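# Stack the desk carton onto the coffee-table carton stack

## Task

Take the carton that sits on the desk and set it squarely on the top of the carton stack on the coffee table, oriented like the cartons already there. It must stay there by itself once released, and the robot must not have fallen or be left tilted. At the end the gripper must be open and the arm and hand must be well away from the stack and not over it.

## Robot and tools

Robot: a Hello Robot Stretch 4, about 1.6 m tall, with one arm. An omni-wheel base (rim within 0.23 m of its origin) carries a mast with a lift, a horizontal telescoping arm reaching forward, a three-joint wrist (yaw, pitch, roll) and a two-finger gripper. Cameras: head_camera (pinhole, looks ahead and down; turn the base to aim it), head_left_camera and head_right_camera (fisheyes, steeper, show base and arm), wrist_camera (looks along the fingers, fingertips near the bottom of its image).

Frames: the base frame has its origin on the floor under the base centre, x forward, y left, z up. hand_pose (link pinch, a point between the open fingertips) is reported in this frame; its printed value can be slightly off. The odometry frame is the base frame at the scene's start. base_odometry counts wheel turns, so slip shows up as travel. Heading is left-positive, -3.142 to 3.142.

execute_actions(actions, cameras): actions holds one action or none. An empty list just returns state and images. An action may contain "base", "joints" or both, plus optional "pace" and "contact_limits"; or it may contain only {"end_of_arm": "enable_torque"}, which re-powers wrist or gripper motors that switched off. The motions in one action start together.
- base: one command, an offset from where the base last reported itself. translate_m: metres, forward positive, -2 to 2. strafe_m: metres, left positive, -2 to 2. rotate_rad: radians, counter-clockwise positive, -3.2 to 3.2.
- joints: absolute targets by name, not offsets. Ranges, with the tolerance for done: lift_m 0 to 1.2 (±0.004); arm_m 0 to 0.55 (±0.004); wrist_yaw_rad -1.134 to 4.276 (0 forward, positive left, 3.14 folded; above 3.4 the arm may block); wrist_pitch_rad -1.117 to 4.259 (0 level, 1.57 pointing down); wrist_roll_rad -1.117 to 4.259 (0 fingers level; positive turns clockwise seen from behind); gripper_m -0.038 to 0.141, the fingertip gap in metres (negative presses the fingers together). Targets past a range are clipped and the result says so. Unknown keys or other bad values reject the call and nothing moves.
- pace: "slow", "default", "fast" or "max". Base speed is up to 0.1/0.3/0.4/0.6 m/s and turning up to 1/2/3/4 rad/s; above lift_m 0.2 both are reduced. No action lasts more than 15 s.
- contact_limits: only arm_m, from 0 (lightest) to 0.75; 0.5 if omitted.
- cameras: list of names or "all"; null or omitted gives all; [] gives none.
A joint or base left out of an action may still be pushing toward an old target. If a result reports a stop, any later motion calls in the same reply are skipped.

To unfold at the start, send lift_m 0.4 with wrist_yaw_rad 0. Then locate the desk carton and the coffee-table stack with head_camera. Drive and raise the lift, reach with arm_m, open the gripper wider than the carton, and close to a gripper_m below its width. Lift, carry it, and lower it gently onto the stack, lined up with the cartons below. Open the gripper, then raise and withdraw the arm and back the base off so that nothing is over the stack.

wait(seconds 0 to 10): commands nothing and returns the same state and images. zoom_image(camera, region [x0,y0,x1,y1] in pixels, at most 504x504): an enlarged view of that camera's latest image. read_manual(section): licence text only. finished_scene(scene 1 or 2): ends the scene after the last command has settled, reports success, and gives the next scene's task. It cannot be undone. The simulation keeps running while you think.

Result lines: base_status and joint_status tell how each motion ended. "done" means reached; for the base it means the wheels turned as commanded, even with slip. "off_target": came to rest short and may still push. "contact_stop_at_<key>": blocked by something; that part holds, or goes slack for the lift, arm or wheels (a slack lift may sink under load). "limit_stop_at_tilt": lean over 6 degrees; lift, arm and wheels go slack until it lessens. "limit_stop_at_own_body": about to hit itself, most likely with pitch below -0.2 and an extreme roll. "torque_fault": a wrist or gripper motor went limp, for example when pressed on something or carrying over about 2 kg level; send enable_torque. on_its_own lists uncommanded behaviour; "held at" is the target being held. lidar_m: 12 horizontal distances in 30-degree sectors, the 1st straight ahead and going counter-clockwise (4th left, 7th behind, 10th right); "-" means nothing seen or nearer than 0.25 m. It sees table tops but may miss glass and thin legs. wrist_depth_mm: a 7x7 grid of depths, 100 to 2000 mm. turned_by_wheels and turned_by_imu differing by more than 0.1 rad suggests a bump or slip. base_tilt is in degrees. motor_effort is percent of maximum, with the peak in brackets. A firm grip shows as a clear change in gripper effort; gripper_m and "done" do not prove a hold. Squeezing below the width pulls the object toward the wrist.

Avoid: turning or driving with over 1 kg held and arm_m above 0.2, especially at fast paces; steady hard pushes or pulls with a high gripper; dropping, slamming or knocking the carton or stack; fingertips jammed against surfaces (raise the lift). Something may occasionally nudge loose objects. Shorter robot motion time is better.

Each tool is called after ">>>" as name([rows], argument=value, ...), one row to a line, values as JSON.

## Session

>>> execute_actions(actions=[])

Scene clock: 0.00 s.
base_odometry: x=+0.000 y=+0.000 heading=+0.000 (m, m, rad; odometry frame)
turned_by_wheels: +0.000 (rad since the last result)
turned_by_imu: +0.000 (rad since the last result)
base_tilt: forward=+0.9 right=+0.0 (deg)
lidar_m: 1.39 2.62 1.69 1.22 1.14 1.19 1.62 1.34 1.33 1.83 2.29 1.87
base_status: not commanded
joint_positions: lift_m=+0.138 arm_m=+0.002 wrist_yaw_rad=+3.061 wrist_pitch_rad=-0.004 wrist_roll_rad=-0.013 gripper_m=+0.057
joint_status: not commanded
motor_effort: lift_m=+19 arm_m=+0 wrist_yaw_rad=+1 wrist_pitch_rad=-8 wrist_roll_rad=+0 gripper_m=-3 wheel_0=+0 wheel_1=+0 wheel_2=+0 (%)
hand_pose: x=-0.1077 y=+0.1102 z=+0.3178 quat_wxyz=(+0.040, +0.002, -0.007, +0.999) (m; base frame)
wrist_depth_mm: 138 141 - - 1537 1229 1042 / - 141 - - 1537 1205 1060 / 110 141 262 - 1576 1255 1060 / 134 147 - - 1576 1229 1060 / 1808 - - 1983 1499 1229 1042 / 1182 1205 199 1205 204 1182 1042 / 831 778 820 113 842 820 878
pictures: head_camera, head_left_camera, head_right_camera, wrist_camera
camera_calibration (this result's frames):
wrist_camera: T_world_to_cam=[[0.0935697, 0.995521, 0.0135494, -0.107406], [0.0151075, 0.0121878, -0.999812, 0.36838], [-0.995498, 0.0937568, -0.0138995, 0.119324], [0, 0, 0, 1]] pos_world=[0.123271, 0.0912473, 0.371425]
Images, in order (width x height): head_camera 420x560, head_left_camera 420x672, head_right_camera 420x672, wrist_camera 616x392.

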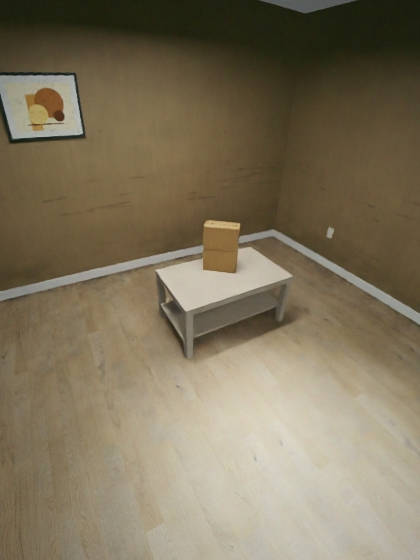

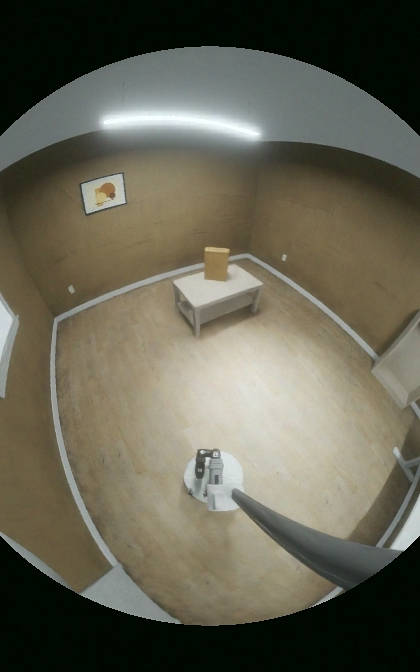

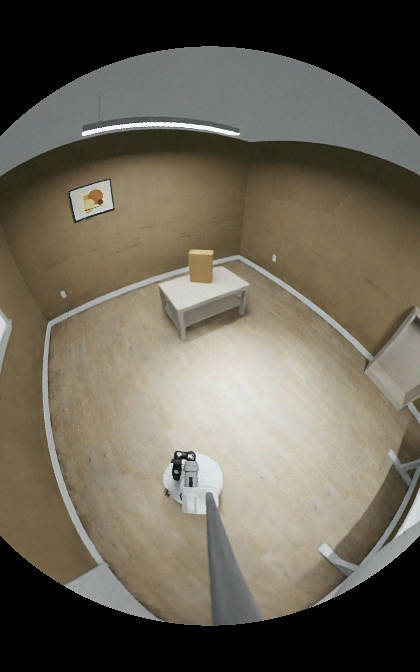

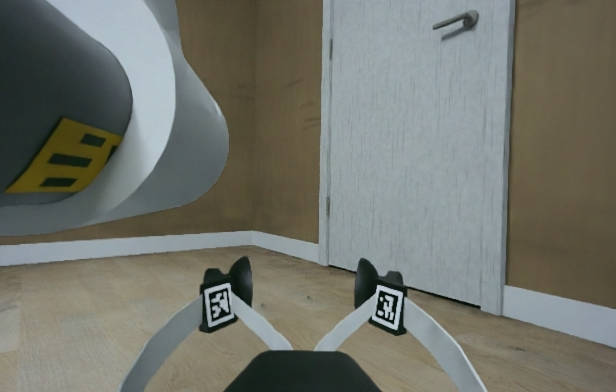

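>>> execute_actions([
  {"base":{"rotate_rad":-2.3},"joints":{"lift_m":0.8,"wrist_yaw_rad":0,"gripper_m":0.14}},
], cameras=["head_camera"])

Scene clock: 6.10 s.
base_odometry: x=+0.000 y=+0.000 heading=-2.300 (m, m, rad; odometry frame)
turned_by_wheels: -2.300 (rad since the last result)
turned_by_imu: -2.246 (rad since the last result)
base_tilt: forward=+0.8 right=+0.0 (deg)
lidar_m: 1.28 1.50 2.28 2.51 1.41 1.39 2.26 1.33 1.16 1.17 1.40 2.03
base_status: done
joint_positions: lift_m=+0.800 arm_m=+0.002 wrist_yaw_rad=+0.000 wrist_pitch_rad=-0.004 wrist_roll_rad=-0.013 gripper_m=+0.140
joint_status: all done
motor_effort: lift_m=+23(24) arm_m=+0(0) wrist_yaw_rad=-2(9) wrist_pitch_rad=-7(7) wrist_roll_rad=+1(1) gripper_m=+0(1) wheel_0=+1(7) wheel_1=+0(9) wheel_2=-1(6) (%)
hand_pose: x=+0.4613 y=-0.0873 z=+0.9791 quat_wxyz=(+1.000, -0.006, -0.002, +0.000) (m; base frame)
wrist_depth_mm: - - - 1983 1808 1708 1618 / - - - 1983 1808 1708 1618 / - - - 1983 1863 1708 1618 / - - - 1983 1921 1756 1576 / 1618 1618 1863 1863 1863 1708 1618 / - 211 1205 1229 1808 211 1661 / - - - 113 1863 1756 1618
pictures: head_camera
Images, in order (width x height): head_camera 420x560.

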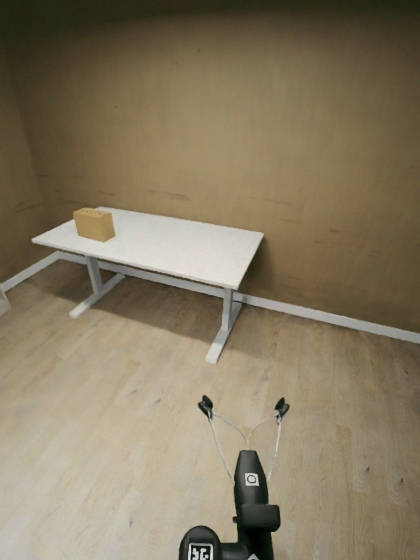

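>>> execute_actions([
  {"base":{"rotate_rad":-0.45},"joints":{"lift_m":1.15,"wrist_pitch_rad":1.57,"wrist_roll_rad":1.57}},
], cameras=[])

>>> execute_actions([
  {"base":{"strafe_m":1.5}},
], cameras=[])

>>> execute_actions([
  {"base":{"translate_m":0.4}},
], cameras=["head_camera"])

Scene clock: 14.67 s.
base_odometry: x=+0.000 y=+0.000 heading=-2.750 (m, m, rad; odometry frame)
turned_by_wheels: -0.450 (rad since the last result)
turned_by_imu: -0.439 (rad since the last result)
base_tilt: forward=+0.9 right=+0.0 (deg)
lidar_m: 2.03 1.28 1.58 2.28 2.57 1.38 1.58 1.94 1.26 1.17 1.18 1.46
base_status: done
joint_positions: lift_m=+1.150 arm_m=+0.002 wrist_yaw_rad=+0.000 wrist_pitch_rad=+1.570 wrist_roll_rad=+1.570 gripper_m=+0.140
joint_status: all done
motor_effort: lift_m=+23(25) arm_m=+0(0) wrist_yaw_rad=+1(0) wrist_pitch_rad=+0(8) wrist_roll_rad=+2(7) gripper_m=+1(1) wheel_0=+1(5) wheel_1=+0(6) wheel_2=-1(7) (%)
hand_pose: x=+0.1731 y=-0.0874 z=+1.0394 quat_wxyz=(+0.501, +0.500, +0.500, -0.499) (m; base frame)
wrist_depth_mm: 1255 1255 1281 1281 1281 1308 1308 / 1255 1255 1281 1281 1281 1308 1308 / 1255 1255 1255 1308 1281 1308 1308 / 1255 1281 1255 1078 1060 1308 1308 / 1255 1281 1281 1078 1078 1308 353 / 1281 211 1281 1281 1078 213 1308 / 1281 1308 1308 113 1308 1336 1336
pictures: none
No camera images: the call's "cameras" was empty. Leave "cameras" out to get every camera's image.

Scene clock: 21.00 s.
base_odometry: x=+0.573 y=-1.386 heading=-2.750 (m, m, rad; odometry frame)
turned_by_wheels: +0.000 (rad since the last result)
turned_by_imu: +0.003 (rad since the last result)
base_tilt: forward=+0.8 right=+0.0 (deg)
lidar_m: 1.04 1.09 0.84 0.80 1.10 1.39 1.44 1.49 2.89 2.64 2.65 1.18
base_status: done
joint_positions: lift_m=+1.150 arm_m=+0.002 wrist_yaw_rad=+0.000 wrist_pitch_rad=+1.570 wrist_roll_rad=+1.570 gripper_m=+0.140
joint_status: not commanded
motor_effort: lift_m=+22(23) arm_m=+0(0) wrist_yaw_rad=-1(3) wrist_pitch_rad=+0(1) wrist_roll_rad=+2(1) gripper_m=+1(1) wheel_0=+0(10) wheel_1=+1(9) wheel_2=+0(1) (%)
hand_pose: x=+0.1731 y=-0.0874 z=+1.0394 quat_wxyz=(+0.501, +0.500, +0.500, -0.499) (m; base frame)
wrist_depth_mm: 1255 1255 1281 1308 1255 1255 1281 / 1255 1255 1281 1281 1281 1308 1281 / 1281 1281 1255 1255 1308 1308 1308 / 1281 1281 1255 1098 1060 1281 1308 / 1255 1281 1281 1042 1078 1308 353 / 1255 212 1255 1281 1078 213 1336 / 1308 1308 1308 113 1308 1336 1308
pictures: none
No camera images: the call's "cameras" was empty. Leave "cameras" out to get every camera's image.

Scene clock: 23.80 s.
base_odometry: x=+0.203 y=-1.539 heading=-2.750 (m, m, rad; odometry frame)
turned_by_wheels: +0.000 (rad since the last result)
turned_by_imu: -0.002 (rad since the last result)
base_tilt: forward=+0.8 right=+0.1 (deg)
lidar_m: 0.66 0.69 0.89 0.81 0.80 1.43 1.84 1.91 2.84 2.57 1.15 0.75
base_status: done
joint_positions: lift_m=+1.150 arm_m=+0.002 wrist_yaw_rad=+0.000 wrist_pitch_rad=+1.570 wrist_roll_rad=+1.570 gripper_m=+0.140
joint_status: not commanded
motor_effort: lift_m=+22(22) arm_m=+0(0) wrist_yaw_rad=+0(1) wrist_pitch_rad=+1(1) wrist_roll_rad=+2(2) gripper_m=+1(0) wheel_0=+2(7) wheel_1=+0(5) wheel_2=+1(9) (%)
hand_pose: x=+0.1731 y=-0.0874 z=+1.0394 quat_wxyz=(+0.501, +0.500, +0.500, -0.499) (m; base frame)
wrist_depth_mm: 1255 1255 1255 1281 1281 1281 1308 / 1255 1255 1255 1281 1281 1308 1308 / 1281 1281 1281 1281 1281 1308 1336 / 1281 1281 1281 1118 1098 1281 1336 / 1308 1255 1308 1078 1078 1308 355 / 1255 212 1308 1281 1078 213 1336 / 1281 1281 1308 113 1308 1336 1336
pictures: head_camera
Images, in order (width x height): head_camera 420x560.

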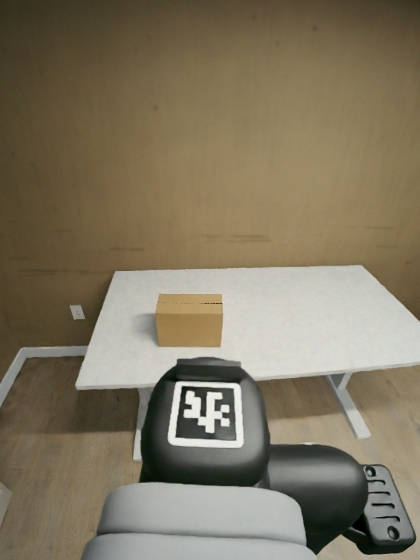

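>>> execute_actions([
  {"base":{"strafe_m":0.17}},
], cameras=[])

>>> execute_actions([
  {"base":{"translate_m":0.27},"joints":{"arm_m":0.48}},
], cameras=["wrist_camera"])

Scene clock: 30.43 s.
base_odometry: x=+0.268 y=-1.696 heading=-2.749 (m, m, rad; odometry frame)
turned_by_wheels: +0.000 (rad since the last result)
turned_by_imu: +0.001 (rad since the last result)
base_tilt: forward=+0.9 right=-0.1 (deg)
lidar_m: 0.63 0.66 0.74 0.66 0.66 1.22 1.88 1.92 3.04 2.72 1.12 0.71
base_status: done
joint_positions: lift_m=+1.150 arm_m=+0.002 wrist_yaw_rad=+0.000 wrist_pitch_rad=+1.570 wrist_roll_rad=+1.570 gripper_m=+0.140
joint_status: not commanded
motor_effort: lift_m=+22(22) arm_m=+0(0) wrist_yaw_rad=+0(0) wrist_pitch_rad=+1(0) wrist_roll_rad=+1(2) gripper_m=+0(1) wheel_0=+1(9) wheel_1=+1(9) wheel_2=+0(1) (%)
hand_pose: x=+0.1731 y=-0.0874 z=+1.0394 quat_wxyz=(+0.501, +0.500, +0.500, -0.499) (m; base frame)
wrist_depth_mm: 1255 1255 1281 1255 1308 1281 1281 / 1281 1281 1281 1308 1281 1281 1308 / 1281 1281 1281 1281 1281 1281 1308 / 1281 1281 1281 1078 1078 1308 1336 / 1281 1281 1281 1060 1078 1308 353 / 1281 212 1281 1308 1078 213 1308 / 1308 1281 1308 113 1308 1308 1336
pictures: none
No camera images: the call's "cameras" was empty. Leave "cameras" out to get every camera's image.

Scene clock: 32.90 s.
base_odometry: x=+0.019 y=-1.800 heading=-2.749 (m, m, rad; odometry frame)
turned_by_wheels: +0.000 (rad since the last result)
turned_by_imu: -0.001 (rad since the last result)
base_tilt: forward=+0.9 right=-0.1 (deg)
lidar_m: 0.38 0.41 0.78 0.70 0.69 1.27 2.23 2.19 2.99 2.70 0.69 0.44
base_status: done
joint_positions: lift_m=+1.150 arm_m=+0.479 wrist_yaw_rad=+0.000 wrist_pitch_rad=+1.570 wrist_roll_rad=+1.570 gripper_m=+0.140
joint_status: all done
motor_effort: lift_m=+22(23) arm_m=+7(8) wrist_yaw_rad=-1(2) wrist_pitch_rad=-1(0) wrist_roll_rad=+1(1) gripper_m=+1(2) wheel_0=+2(8) wheel_1=+2(6) wheel_2=+2(10) (%)
hand_pose: x=+0.6499 y=-0.0874 z=+1.0394 quat_wxyz=(+0.501, +0.500, +0.500, -0.499) (m; base frame)
wrist_depth_mm: 535 535 539 539 549 1281 1308 / 535 539 544 544 549 1255 1308 / 535 539 549 364 554 1281 1281 / 544 539 544 368 549 1078 1078 / 544 544 544 368 554 1078 1078 / 544 212 368 366 554 213 1308 / 544 549 549 113 554 564 1336
pictures: wrist_camera
camera_calibration (this result's frames):
wrist_camera: T_world_to_cam=[[-0.999921, -0.00210219, 0.0123857, 0.633393], [-0.00187455, 0.99983, 0.0183622, 0.119887], [-0.0124222, 0.0183375, -0.999755, 1.28137], [0, 0, 0, 1]] pos_world=[0.649485, -0.142032, 1.27101]
Images, in order (width x height): wrist_camera 616x392.

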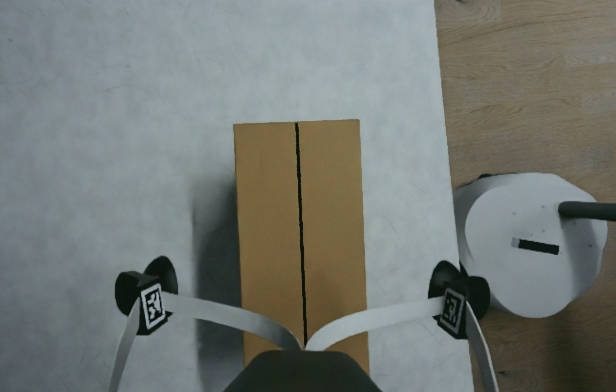

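>>> execute_actions([
  {"joints":{"arm_m":0.484,"wrist_roll_rad":1.53}},
], cameras=[])

>>> execute_actions([
  {"joints":{"lift_m":0.95}},
], cameras=[])

>>> execute_actions([
  {"joints":{"gripper_m":0.07}},
], cameras=[])

>>> execute_actions([
  {"joints":{"lift_m":1.15,"arm_m":0.1},"base":{"translate_m":-0.3}},
], cameras=[])

>>> execute_actions([
  {"base":{"rotate_rad":-3.0}},
], cameras=[])

>>> execute_actions([
  {"base":{"translate_m":0.9}},
], cameras=["head_camera","head_left_camera"])

Scene clock: 43.73 s.
base_odometry: x=+0.019 y=-1.800 heading=-2.749 (m, m, rad; odometry frame)
turned_by_wheels: +0.000 (rad since the last result)
turned_by_imu: +0.000 (rad since the last result)
base_tilt: forward=+0.8 right=+0.0 (deg)
lidar_m: 0.37 0.39 0.77 0.67 0.71 1.28 2.22 2.21 2.99 2.68 0.68 0.42
base_status: not commanded
joint_positions: lift_m=+1.150 arm_m=+0.483 wrist_yaw_rad=+0.000 wrist_pitch_rad=+1.570 wrist_roll_rad=+1.530 gripper_m=+0.140
joint_status: all done
motor_effort: lift_m=+22(23) arm_m=+7(8) wrist_yaw_rad=-1(2) wrist_pitch_rad=-1(1) wrist_roll_rad=-2(2) gripper_m=+0(1) wheel_0=+2(2) wheel_1=+2(2) wheel_2=+2(2) (%)
hand_pose: x=+0.6539 y=-0.0874 z=+1.0394 quat_wxyz=(+0.510, +0.490, +0.510, -0.490) (m; base frame)
wrist_depth_mm: 535 544 544 544 544 1281 1281 / 539 539 544 554 549 1281 1281 / 539 539 544 366 549 1281 1308 / 539 544 544 364 554 1078 1078 / 539 544 544 368 554 1078 1078 / 544 212 368 370 554 213 1098 / 544 549 554 113 559 1308 1308
pictures: none
No camera images: the call's "cameras" was empty. Leave "cameras" out to get every camera's image.

Scene clock: 45.67 s.
base_odometry: x=+0.019 y=-1.800 heading=-2.749 (m, m, rad; odometry frame)
turned_by_wheels: +0.000 (rad since the last result)
turned_by_imu: +0.000 (rad since the last result)
base_tilt: forward=+0.9 right=-0.1 (deg)
lidar_m: 0.38 0.40 0.79 0.65 0.69 1.25 2.17 2.17 2.99 2.70 0.70 0.46
base_status: not commanded
joint_positions: lift_m=+0.951 arm_m=+0.483 wrist_yaw_rad=-0.001 wrist_pitch_rad=+1.573 wrist_roll_rad=+1.530 gripper_m=+0.140
joint_status: all done
motor_effort: lift_m=+6(24) arm_m=+7(7) wrist_yaw_rad=+0(2) wrist_pitch_rad=-9(9) wrist_roll_rad=-1(2) gripper_m=+0(1) wheel_0=+2(2) wheel_1=+2(2) wheel_2=+2(2) (%)
hand_pose: x=+0.6530 y=-0.0874 z=+0.8408 quat_wxyz=(+0.509, +0.489, +0.510, -0.490) (m; base frame)
wrist_depth_mm: 345 345 345 349 351 353 1098 / 345 349 169 170 171 353 1098 / 345 349 170 170 171 353 1098 / 349 349 170 171 172 355 878 / 347 349 170 171 172 355 878 / 351 193 171 172 172 195 878 / 349 351 171 113 173 357 891
pictures: none
No camera images: the call's "cameras" was empty. Leave "cameras" out to get every camera's image.

Scene clock: 47.40 s.
base_odometry: x=+0.019 y=-1.800 heading=-2.749 (m, m, rad; odometry frame)
turned_by_wheels: +0.000 (rad since the last result)
turned_by_imu: +0.000 (rad since the last result)
base_tilt: forward=+0.8 right=+0.1 (deg)
lidar_m: 0.36 0.39 0.76 0.68 0.68 1.22 2.17 2.19 2.99 2.72 0.71 0.45
base_status: not commanded
joint_positions: lift_m=+0.950 arm_m=+0.483 wrist_yaw_rad=+0.000 wrist_pitch_rad=+1.570 wrist_roll_rad=+1.530 gripper_m=+0.070
joint_status: all done
motor_effort: lift_m=+15(14) arm_m=+7(7) wrist_yaw_rad=+0(4) wrist_pitch_rad=-1(15) wrist_roll_rad=+1(1) gripper_m=-16(18) wheel_0=+2(2) wheel_1=+2(2) wheel_2=+1(2) (%)
hand_pose: x=+0.6537 y=-0.0874 z=+0.8401 quat_wxyz=(+0.510, +0.490, +0.510, -0.490) (m; base frame)
wrist_depth_mm: 338 340 340 342 342 347 1060 / 338 340 158 158 158 347 1098 / 342 342 158 159 159 349 1098 / 342 342 159 159 160 349 878 / 342 343 159 160 160 351 878 / 343 179 160 160 160 183 878 / 343 345 160 113 161 353 878
pictures: none
No camera images: the call's "cameras" was empty. Leave "cameras" out to get every camera's image.

Scene clock: 49.87 s.
base_odometry: x=+0.296 y=-1.685 heading=-2.749 (m, m, rad; odometry frame)
turned_by_wheels: +0.000 (rad since the last result)
turned_by_imu: +0.002 (rad since the last result)
base_tilt: forward=+0.9 right=-0.1 (deg)
lidar_m: 0.25 0.69 0.73 0.63 0.64 1.22 1.83 1.89 3.06 2.70 1.18 0.25
base_status: done
joint_positions: lift_m=+1.150 arm_m=+0.101 wrist_yaw_rad=+0.000 wrist_pitch_rad=+1.570 wrist_roll_rad=+1.530 gripper_m=+0.070
joint_status: all done
motor_effort: lift_m=+23(25) arm_m=-7(8) wrist_yaw_rad=+1(2) wrist_pitch_rad=-2(1) wrist_roll_rad=+0(0) gripper_m=-17(18) wheel_0=-2(7) wheel_1=-2(5) wheel_2=+0(9) (%)
hand_pose: x=+0.2723 y=-0.0874 z=+1.0393 quat_wxyz=(+0.510, +0.490, +0.510, -0.490) (m; base frame)
wrist_depth_mm: 1281 1255 1281 1308 1281 1281 1308 / 1281 1281 157 158 158 1308 1308 / 1281 1281 158 159 159 1308 1281 / 1281 1308 158 159 160 1281 1308 / 1281 1308 159 160 160 1281 549 / 1281 180 160 160 160 183 1281 / 1281 1308 160 113 161 1308 1308
pictures: none
No camera images: the call's "cameras" was empty. Leave "cameras" out to get every camera's image.

Scene clock: 53.77 s.
base_odometry: x=+0.296 y=-1.685 heading=+0.534 (m, m, rad; odometry frame)
turned_by_wheels: -2.999 (rad since the last result)
turned_by_imu: -2.929 (rad since the last result)
base_tilt: forward=+0.8 right=+0.0 (deg)
lidar_m: 0.25 1.92 2.83 2.70 0.95 0.70 0.67 1.38 0.68 0.65 0.99 0.25
base_status: done
joint_positions: lift_m=+1.150 arm_m=+0.101 wrist_yaw_rad=+0.000 wrist_pitch_rad=+1.570 wrist_roll_rad=+1.530 gripper_m=+0.070
joint_status: not commanded
motor_effort: lift_m=+23(23) arm_m=-7(7) wrist_yaw_rad=+1(1) wrist_pitch_rad=-3(2) wrist_roll_rad=-2(0) gripper_m=-19(17) wheel_0=+3(6) wheel_1=+3(6) wheel_2=+2(5) (%)
hand_pose: x=+0.2724 y=-0.0874 z=+1.0394 quat_wxyz=(+0.510, +0.490, +0.510, -0.490) (m; base frame)
wrist_depth_mm: 1255 1281 1255 1281 1205 1229 1205 / 1281 1255 158 158 158 1308 1308 / 1281 1281 158 159 159 1308 1281 / 1255 1255 159 159 160 1281 1308 / 1308 1308 159 160 160 1308 549 / 1308 179 160 160 161 183 1308 / 1281 1281 160 113 161 1336 1336
pictures: none
No camera images: the call's "cameras" was empty. Leave "cameras" out to get every camera's image.

Scene clock: 58.23 s.
base_odometry: x=+1.070 y=-1.226 heading=+0.535 (m, m, rad; odometry frame)
turned_by_wheels: +0.000 (rad since the last result)
turned_by_imu: -0.005 (rad since the last result)
base_tilt: forward=+0.9 right=+0.2 (deg)
lidar_m: 0.25 1.01 2.80 2.73 2.84 1.65 1.57 1.00 1.02 0.96 1.02 0.25
base_status: done
joint_positions: lift_m=+1.150 arm_m=+0.101 wrist_yaw_rad=+0.000 wrist_pitch_rad=+1.570 wrist_roll_rad=+1.530 gripper_m=+0.070
joint_status: not commanded
motor_effort: lift_m=+23(23) arm_m=-7(7) wrist_yaw_rad=+0(0) wrist_pitch_rad=+0(2) wrist_roll_rad=+0(0) gripper_m=-19(18) wheel_0=+1(7) wheel_1=+1(6) wheel_2=+2(9) (%)
hand_pose: x=+0.2723 y=-0.0874 z=+1.0394 quat_wxyz=(+0.510, +0.490, +0.510, -0.490) (m; base frame)
wrist_depth_mm: 1255 1255 1281 1308 1255 1308 1281 / 1255 1255 158 158 158 1336 1281 / 1281 1281 158 158 159 1281 1308 / 1281 1255 158 159 160 1308 1308 / 1281 1281 159 160 160 1308 544 / 1255 179 159 160 160 183 1308 / 1138 1281 160 113 161 1336 1308
pictures: head_camera, head_left_camera
Images, in order (width x height): head_camera 420x560, head_left_camera 420x672.

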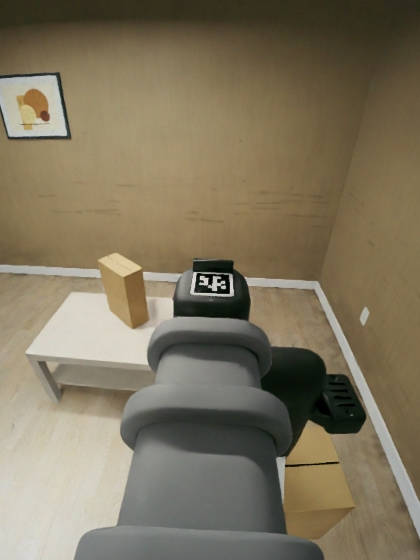

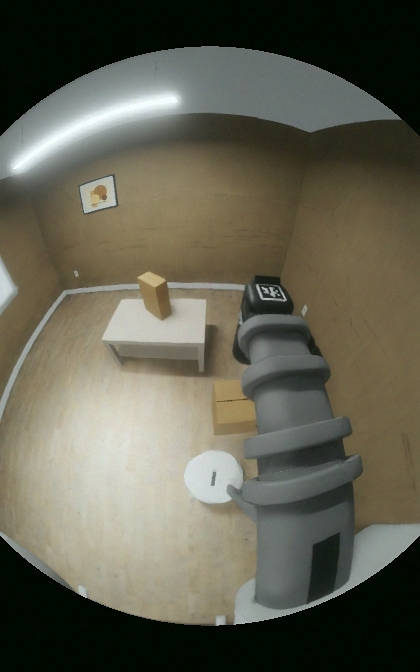

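>>> execute_actions([
  {"base":{"strafe_m":0.58}},
], cameras=[])

>>> execute_actions([
  {"base":{"translate_m":0.65},"joints":{"arm_m":0.25}},
], cameras=["wrist_camera"])

Scene clock: 66.00 s.
base_odometry: x=+0.775 y=-0.727 heading=+0.535 (m, m, rad; odometry frame)
turned_by_wheels: +0.000 (rad since the last result)
turned_by_imu: +0.001 (rad since the last result)
base_tilt: forward=+0.9 right=+0.0 (deg)
lidar_m: 0.25 1.01 2.21 2.13 2.25 1.63 1.57 1.65 1.46 1.55 1.63 0.25
base_status: done
joint_positions: lift_m=+1.150 arm_m=+0.101 wrist_yaw_rad=+0.000 wrist_pitch_rad=+1.570 wrist_roll_rad=+1.530 gripper_m=+0.070
joint_status: not commanded
motor_effort: lift_m=+22(23) arm_m=-7(7) wrist_yaw_rad=+1(0) wrist_pitch_rad=-1(1) wrist_roll_rad=+1(1) gripper_m=-18(18) wheel_0=-1(8) wheel_1=+1(9) wheel_2=+1(2) (%)
hand_pose: x=+0.2723 y=-0.0874 z=+1.0394 quat_wxyz=(+0.510, +0.490, +0.510, -0.490) (m; base frame)
wrist_depth_mm: 1255 1255 1255 1255 1281 1281 1308 / 1160 1281 157 158 158 1281 1255 / 1281 1281 158 159 159 1308 1308 / 1281 1281 159 159 160 1308 1308 / 1281 1255 160 160 160 1308 549 / 1281 179 160 160 161 183 1308 / 1138 1308 160 113 161 1308 1336
pictures: none
No camera images: the call's "cameras" was empty. Leave "cameras" out to get every camera's image.

Scene clock: 69.67 s.
base_odometry: x=+1.334 y=-0.396 heading=+0.535 (m, m, rad; odometry frame)
turned_by_wheels: +0.000 (rad since the last result)
turned_by_imu: -0.004 (rad since the last result)
base_tilt: forward=+0.8 right=+0.0 (deg)
lidar_m: 0.30 0.32 0.47 2.09 2.26 2.27 3.00 1.87 1.65 1.57 0.48 0.31
base_status: done
joint_positions: lift_m=+1.150 arm_m=+0.249 wrist_yaw_rad=+0.000 wrist_pitch_rad=+1.570 wrist_roll_rad=+1.530 gripper_m=+0.070
joint_status: all done
motor_effort: lift_m=+23(23) arm_m=+7(9) wrist_yaw_rad=-1(1) wrist_pitch_rad=+1(3) wrist_roll_rad=+0(0) gripper_m=-17(18) wheel_0=+1(6) wheel_1=+1(5) wheel_2=+2(9) (%)
hand_pose: x=+0.4199 y=-0.0874 z=+1.0394 quat_wxyz=(+0.510, +0.490, +0.510, -0.490) (m; base frame)
wrist_depth_mm: 1255 809 820 820 1281 1281 1308 / 1255 809 158 158 158 1308 1308 / 1281 452 158 158 159 1281 1308 / 452 452 159 159 160 1078 1308 / 455 455 159 160 160 1078 1308 / 455 179 160 160 160 184 1308 / 1281 820 160 113 161 1336 1336
pictures: wrist_camera
camera_calibration (this result's frames):
wrist_camera: T_world_to_cam=[[-0.999065, -0.0413611, 0.0126144, 0.39933], [-0.0411264, 0.998986, 0.0183272, 0.1359], [-0.0133596, 0.0177913, -0.999752, 1.27884], [0, 0, 0, 1]] pos_world=[0.42163, -0.141998, 1.271]
Images, in order (width x height): wrist_camera 616x392.

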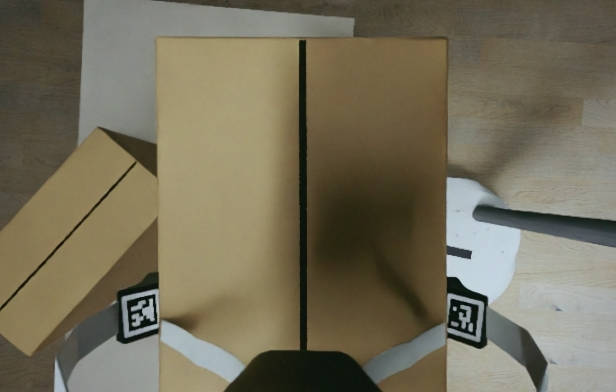

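>>> execute_actions([
  {"base":{"strafe_m":0.008},"joints":{"arm_m":0.525,"wrist_roll_rad":2.27,"lift_m":1.07}},
], cameras=[])

>>> execute_actions([
  {"joints":{"lift_m":1.045},"pace":"slow"},
], cameras=[])

>>> execute_actions([
  {"joints":{"gripper_m":0.141}},
], cameras=[])

>>> execute_actions([
  {"joints":{"lift_m":1.2}},
], cameras=[])

>>> execute_actions([
  {"joints":{"arm_m":0.01},"base":{"translate_m":-0.4}},
], cameras=["head_left_camera"])

Scene clock: 82.27 s.
base_odometry: x=+1.330 y=-0.389 heading=+0.535 (m, m, rad; odometry frame)
turned_by_wheels: +0.000 (rad since the last result)
turned_by_imu: +0.001 (rad since the last result)
base_tilt: forward=+0.9 right=+0.1 (deg)
lidar_m: 0.32 0.33 0.48 2.10 2.22 2.26 2.62 1.87 1.62 1.56 0.47 0.30
base_status: done
joint_positions: lift_m=+1.070 arm_m=+0.524 wrist_yaw_rad=+0.000 wrist_pitch_rad=+1.570 wrist_roll_rad=+2.270 gripper_m=+0.070
joint_status: all done
motor_effort: lift_m=+15(20) arm_m=+7(8) wrist_yaw_rad=-1(0) wrist_pitch_rad=+2(0) wrist_roll_rad=+3(5) gripper_m=-18(18) wheel_0=+2(10) wheel_1=-2(9) wheel_2=+0(3) (%)
hand_pose: x=+0.6949 y=-0.0874 z=+0.9600 quat_wxyz=(+0.299, +0.641, +0.299, -0.641) (m; base frame)
wrist_depth_mm: 1182 1182 732 741 750 976 1008 / 1182 732 157 158 158 991 991 / 1182 732 158 158 159 976 1205 / 1182 1205 159 159 159 750 1205 / 1182 1182 160 160 160 750 1205 / 1205 179 160 160 161 183 759 / 1182 1229 160 113 161 750 1229
pictures: none
No camera images: the call's "cameras" was empty. Leave "cameras" out to get every camera's image.

Scene clock: 83.27 s.
base_odometry: x=+1.330 y=-0.389 heading=+0.535 (m, m, rad; odometry frame)
turned_by_wheels: +0.000 (rad since the last result)
turned_by_imu: +0.000 (rad since the last result)
base_tilt: forward=+0.8 right=-0.2 (deg)
lidar_m: 0.31 0.33 0.45 2.11 2.22 2.26 2.58 1.85 1.60 1.56 0.48 0.32
base_status: not commanded
joint_positions: lift_m=+1.045 arm_m=+0.524 wrist_yaw_rad=+0.000 wrist_pitch_rad=+1.570 wrist_roll_rad=+2.270 gripper_m=+0.070
joint_status: all done
motor_effort: lift_m=+15(16) arm_m=+7(7) wrist_yaw_rad=+0(0) wrist_pitch_rad=-2(1) wrist_roll_rad=+2(3) gripper_m=-18(18) wheel_0=+2(2) wheel_1=-2(2) wheel_2=+0(0) (%)
hand_pose: x=+0.6949 y=-0.0874 z=+0.9351 quat_wxyz=(+0.299, +0.641, +0.299, -0.641) (m; base frame)
wrist_depth_mm: 1160 1160 715 707 707 960 960 / 1138 707 158 158 158 946 960 / 1182 707 158 158 159 732 1182 / 1138 1160 159 159 160 723 1182 / 1160 1182 159 160 160 723 732 / 1182 179 160 160 161 183 732 / 1205 1160 160 113 161 732 1205
pictures: none
No camera images: the call's "cameras" was empty. Leave "cameras" out to get every camera's image.

Scene clock: 85.00 s.
base_odometry: x=+1.330 y=-0.389 heading=+0.535 (m, m, rad; odometry frame)
turned_by_wheels: +0.000 (rad since the last result)
turned_by_imu: +0.000 (rad since the last result)
base_tilt: forward=+0.9 right=+0.0 (deg)
lidar_m: 0.30 0.33 0.45 2.10 2.25 2.26 2.63 1.89 1.64 1.55 0.49 0.32
base_status: not commanded
joint_positions: lift_m=+1.045 arm_m=+0.524 wrist_yaw_rad=+0.000 wrist_pitch_rad=+1.569 wrist_roll_rad=+2.270 gripper_m=+0.141
joint_status: all done
motor_effort: lift_m=+15(15) arm_m=+7(7) wrist_yaw_rad=-2(1) wrist_pitch_rad=+5(6) wrist_roll_rad=+1(2) gripper_m=+0(17) wheel_0=+1(2) wheel_1=-2(2) wheel_2=+0(0) (%)
hand_pose: x=+0.6953 y=-0.0874 z=+0.9351 quat_wxyz=(+0.299, +0.642, +0.298, -0.640) (m; base frame)
wrist_depth_mm: 1182 1160 715 723 723 960 960 / 1160 715 173 174 174 960 960 / 1182 723 174 175 175 723 1182 / 1205 1160 174 175 175 732 1182 / 1182 1182 175 175 176 723 732 / 1182 189 175 176 177 209 732 / 1182 1205 175 113 177 732 1205
pictures: none
No camera images: the call's "cameras" was empty. Leave "cameras" out to get every camera's image.

Scene clock: 86.73 s.
base_odometry: x=+1.330 y=-0.389 heading=+0.535 (m, m, rad; odometry frame)
turned_by_wheels: +0.000 (rad since the last result)
turned_by_imu: +0.000 (rad since the last result)
base_tilt: forward=+0.9 right=+0.0 (deg)
lidar_m: 0.31 0.33 0.46 2.10 2.25 2.24 2.62 1.87 1.65 1.58 0.45 0.33
base_status: not commanded
joint_positions: lift_m=+1.199 arm_m=+0.524 wrist_yaw_rad=+0.000 wrist_pitch_rad=+1.570 wrist_roll_rad=+2.270 gripper_m=+0.141
joint_status: all done
motor_effort: lift_m=+23(25) arm_m=+7(7) wrist_yaw_rad=-2(1) wrist_pitch_rad=+3(3) wrist_roll_rad=+3(1) gripper_m=+1(1) wheel_0=+1(1) wheel_1=-2(2) wheel_2=+0(0) (%)
hand_pose: x=+0.6950 y=-0.0874 z=+1.0891 quat_wxyz=(+0.299, +0.641, +0.299, -0.641) (m; base frame)
wrist_depth_mm: 1308 1308 1336 866 1336 1118 1366 / 1308 1336 866 854 878 1118 1138 / 1336 866 866 325 878 1138 1366 / 1308 1336 878 327 878 878 1366 / 1336 1336 878 327 891 878 1366 / 1308 211 325 327 891 211 1366 / 1308 1336 1336 113 878 1366 1366
pictures: none
No camera images: the call's "cameras" was empty. Leave "cameras" out to get every camera's image.

Scene clock: 89.53 s.
base_odometry: x=+0.986 y=-0.593 heading=+0.535 (m, m, rad; odometry frame)
turned_by_wheels: +0.000 (rad since the last result)
turned_by_imu: +0.003 (rad since the last result)
base_tilt: forward=+0.8 right=-0.1 (deg)
lidar_m: 0.68 0.73 2.20 2.12 2.26 1.85 1.82 1.85 1.60 1.59 1.65 0.72
base_status: done
joint_positions: lift_m=+1.199 arm_m=+0.011 wrist_yaw_rad=+0.000 wrist_pitch_rad=+1.570 wrist_roll_rad=+2.270 gripper_m=+0.141
joint_status: all done
motor_effort: lift_m=+23(24) arm_m=-7(8) wrist_yaw_rad=+1(0) wrist_pitch_rad=-1(1) wrist_roll_rad=+1(2) gripper_m=+0(1) wheel_0=-2(6) wheel_1=-1(6) wheel_2=+1(10) (%)
hand_pose: x=+0.1823 y=-0.0874 z=+1.0891 quat_wxyz=(+0.299, +0.641, +0.298, -0.641) (m; base frame)
wrist_depth_mm: 1336 1308 1308 1336 1336 1336 267 / 1281 1336 1308 1336 1336 418 1336 / 1308 1336 1336 1308 1138 1366 1366 / 1281 1336 1336 1138 1138 1336 1336 / 1060 1336 1366 1366 1308 1336 1366 / 866 209 1397 1308 1336 211 1397 / 866 1182 1336 113 1308 1366 1397
pictures: head_left_camera
Images, in order (width x height): head_left_camera 420x672.

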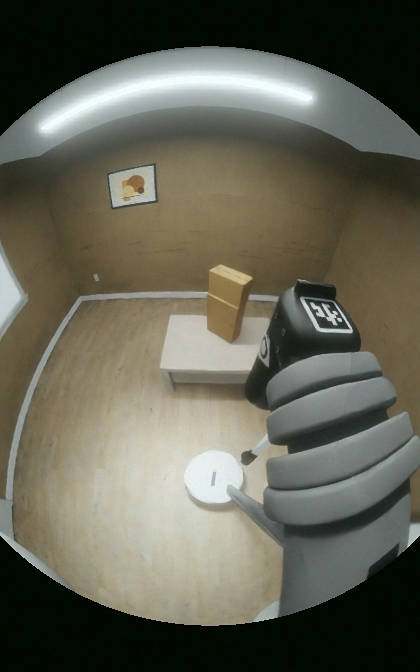

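>>> finished_scene(scene=2)

The scene is finished: the task was done.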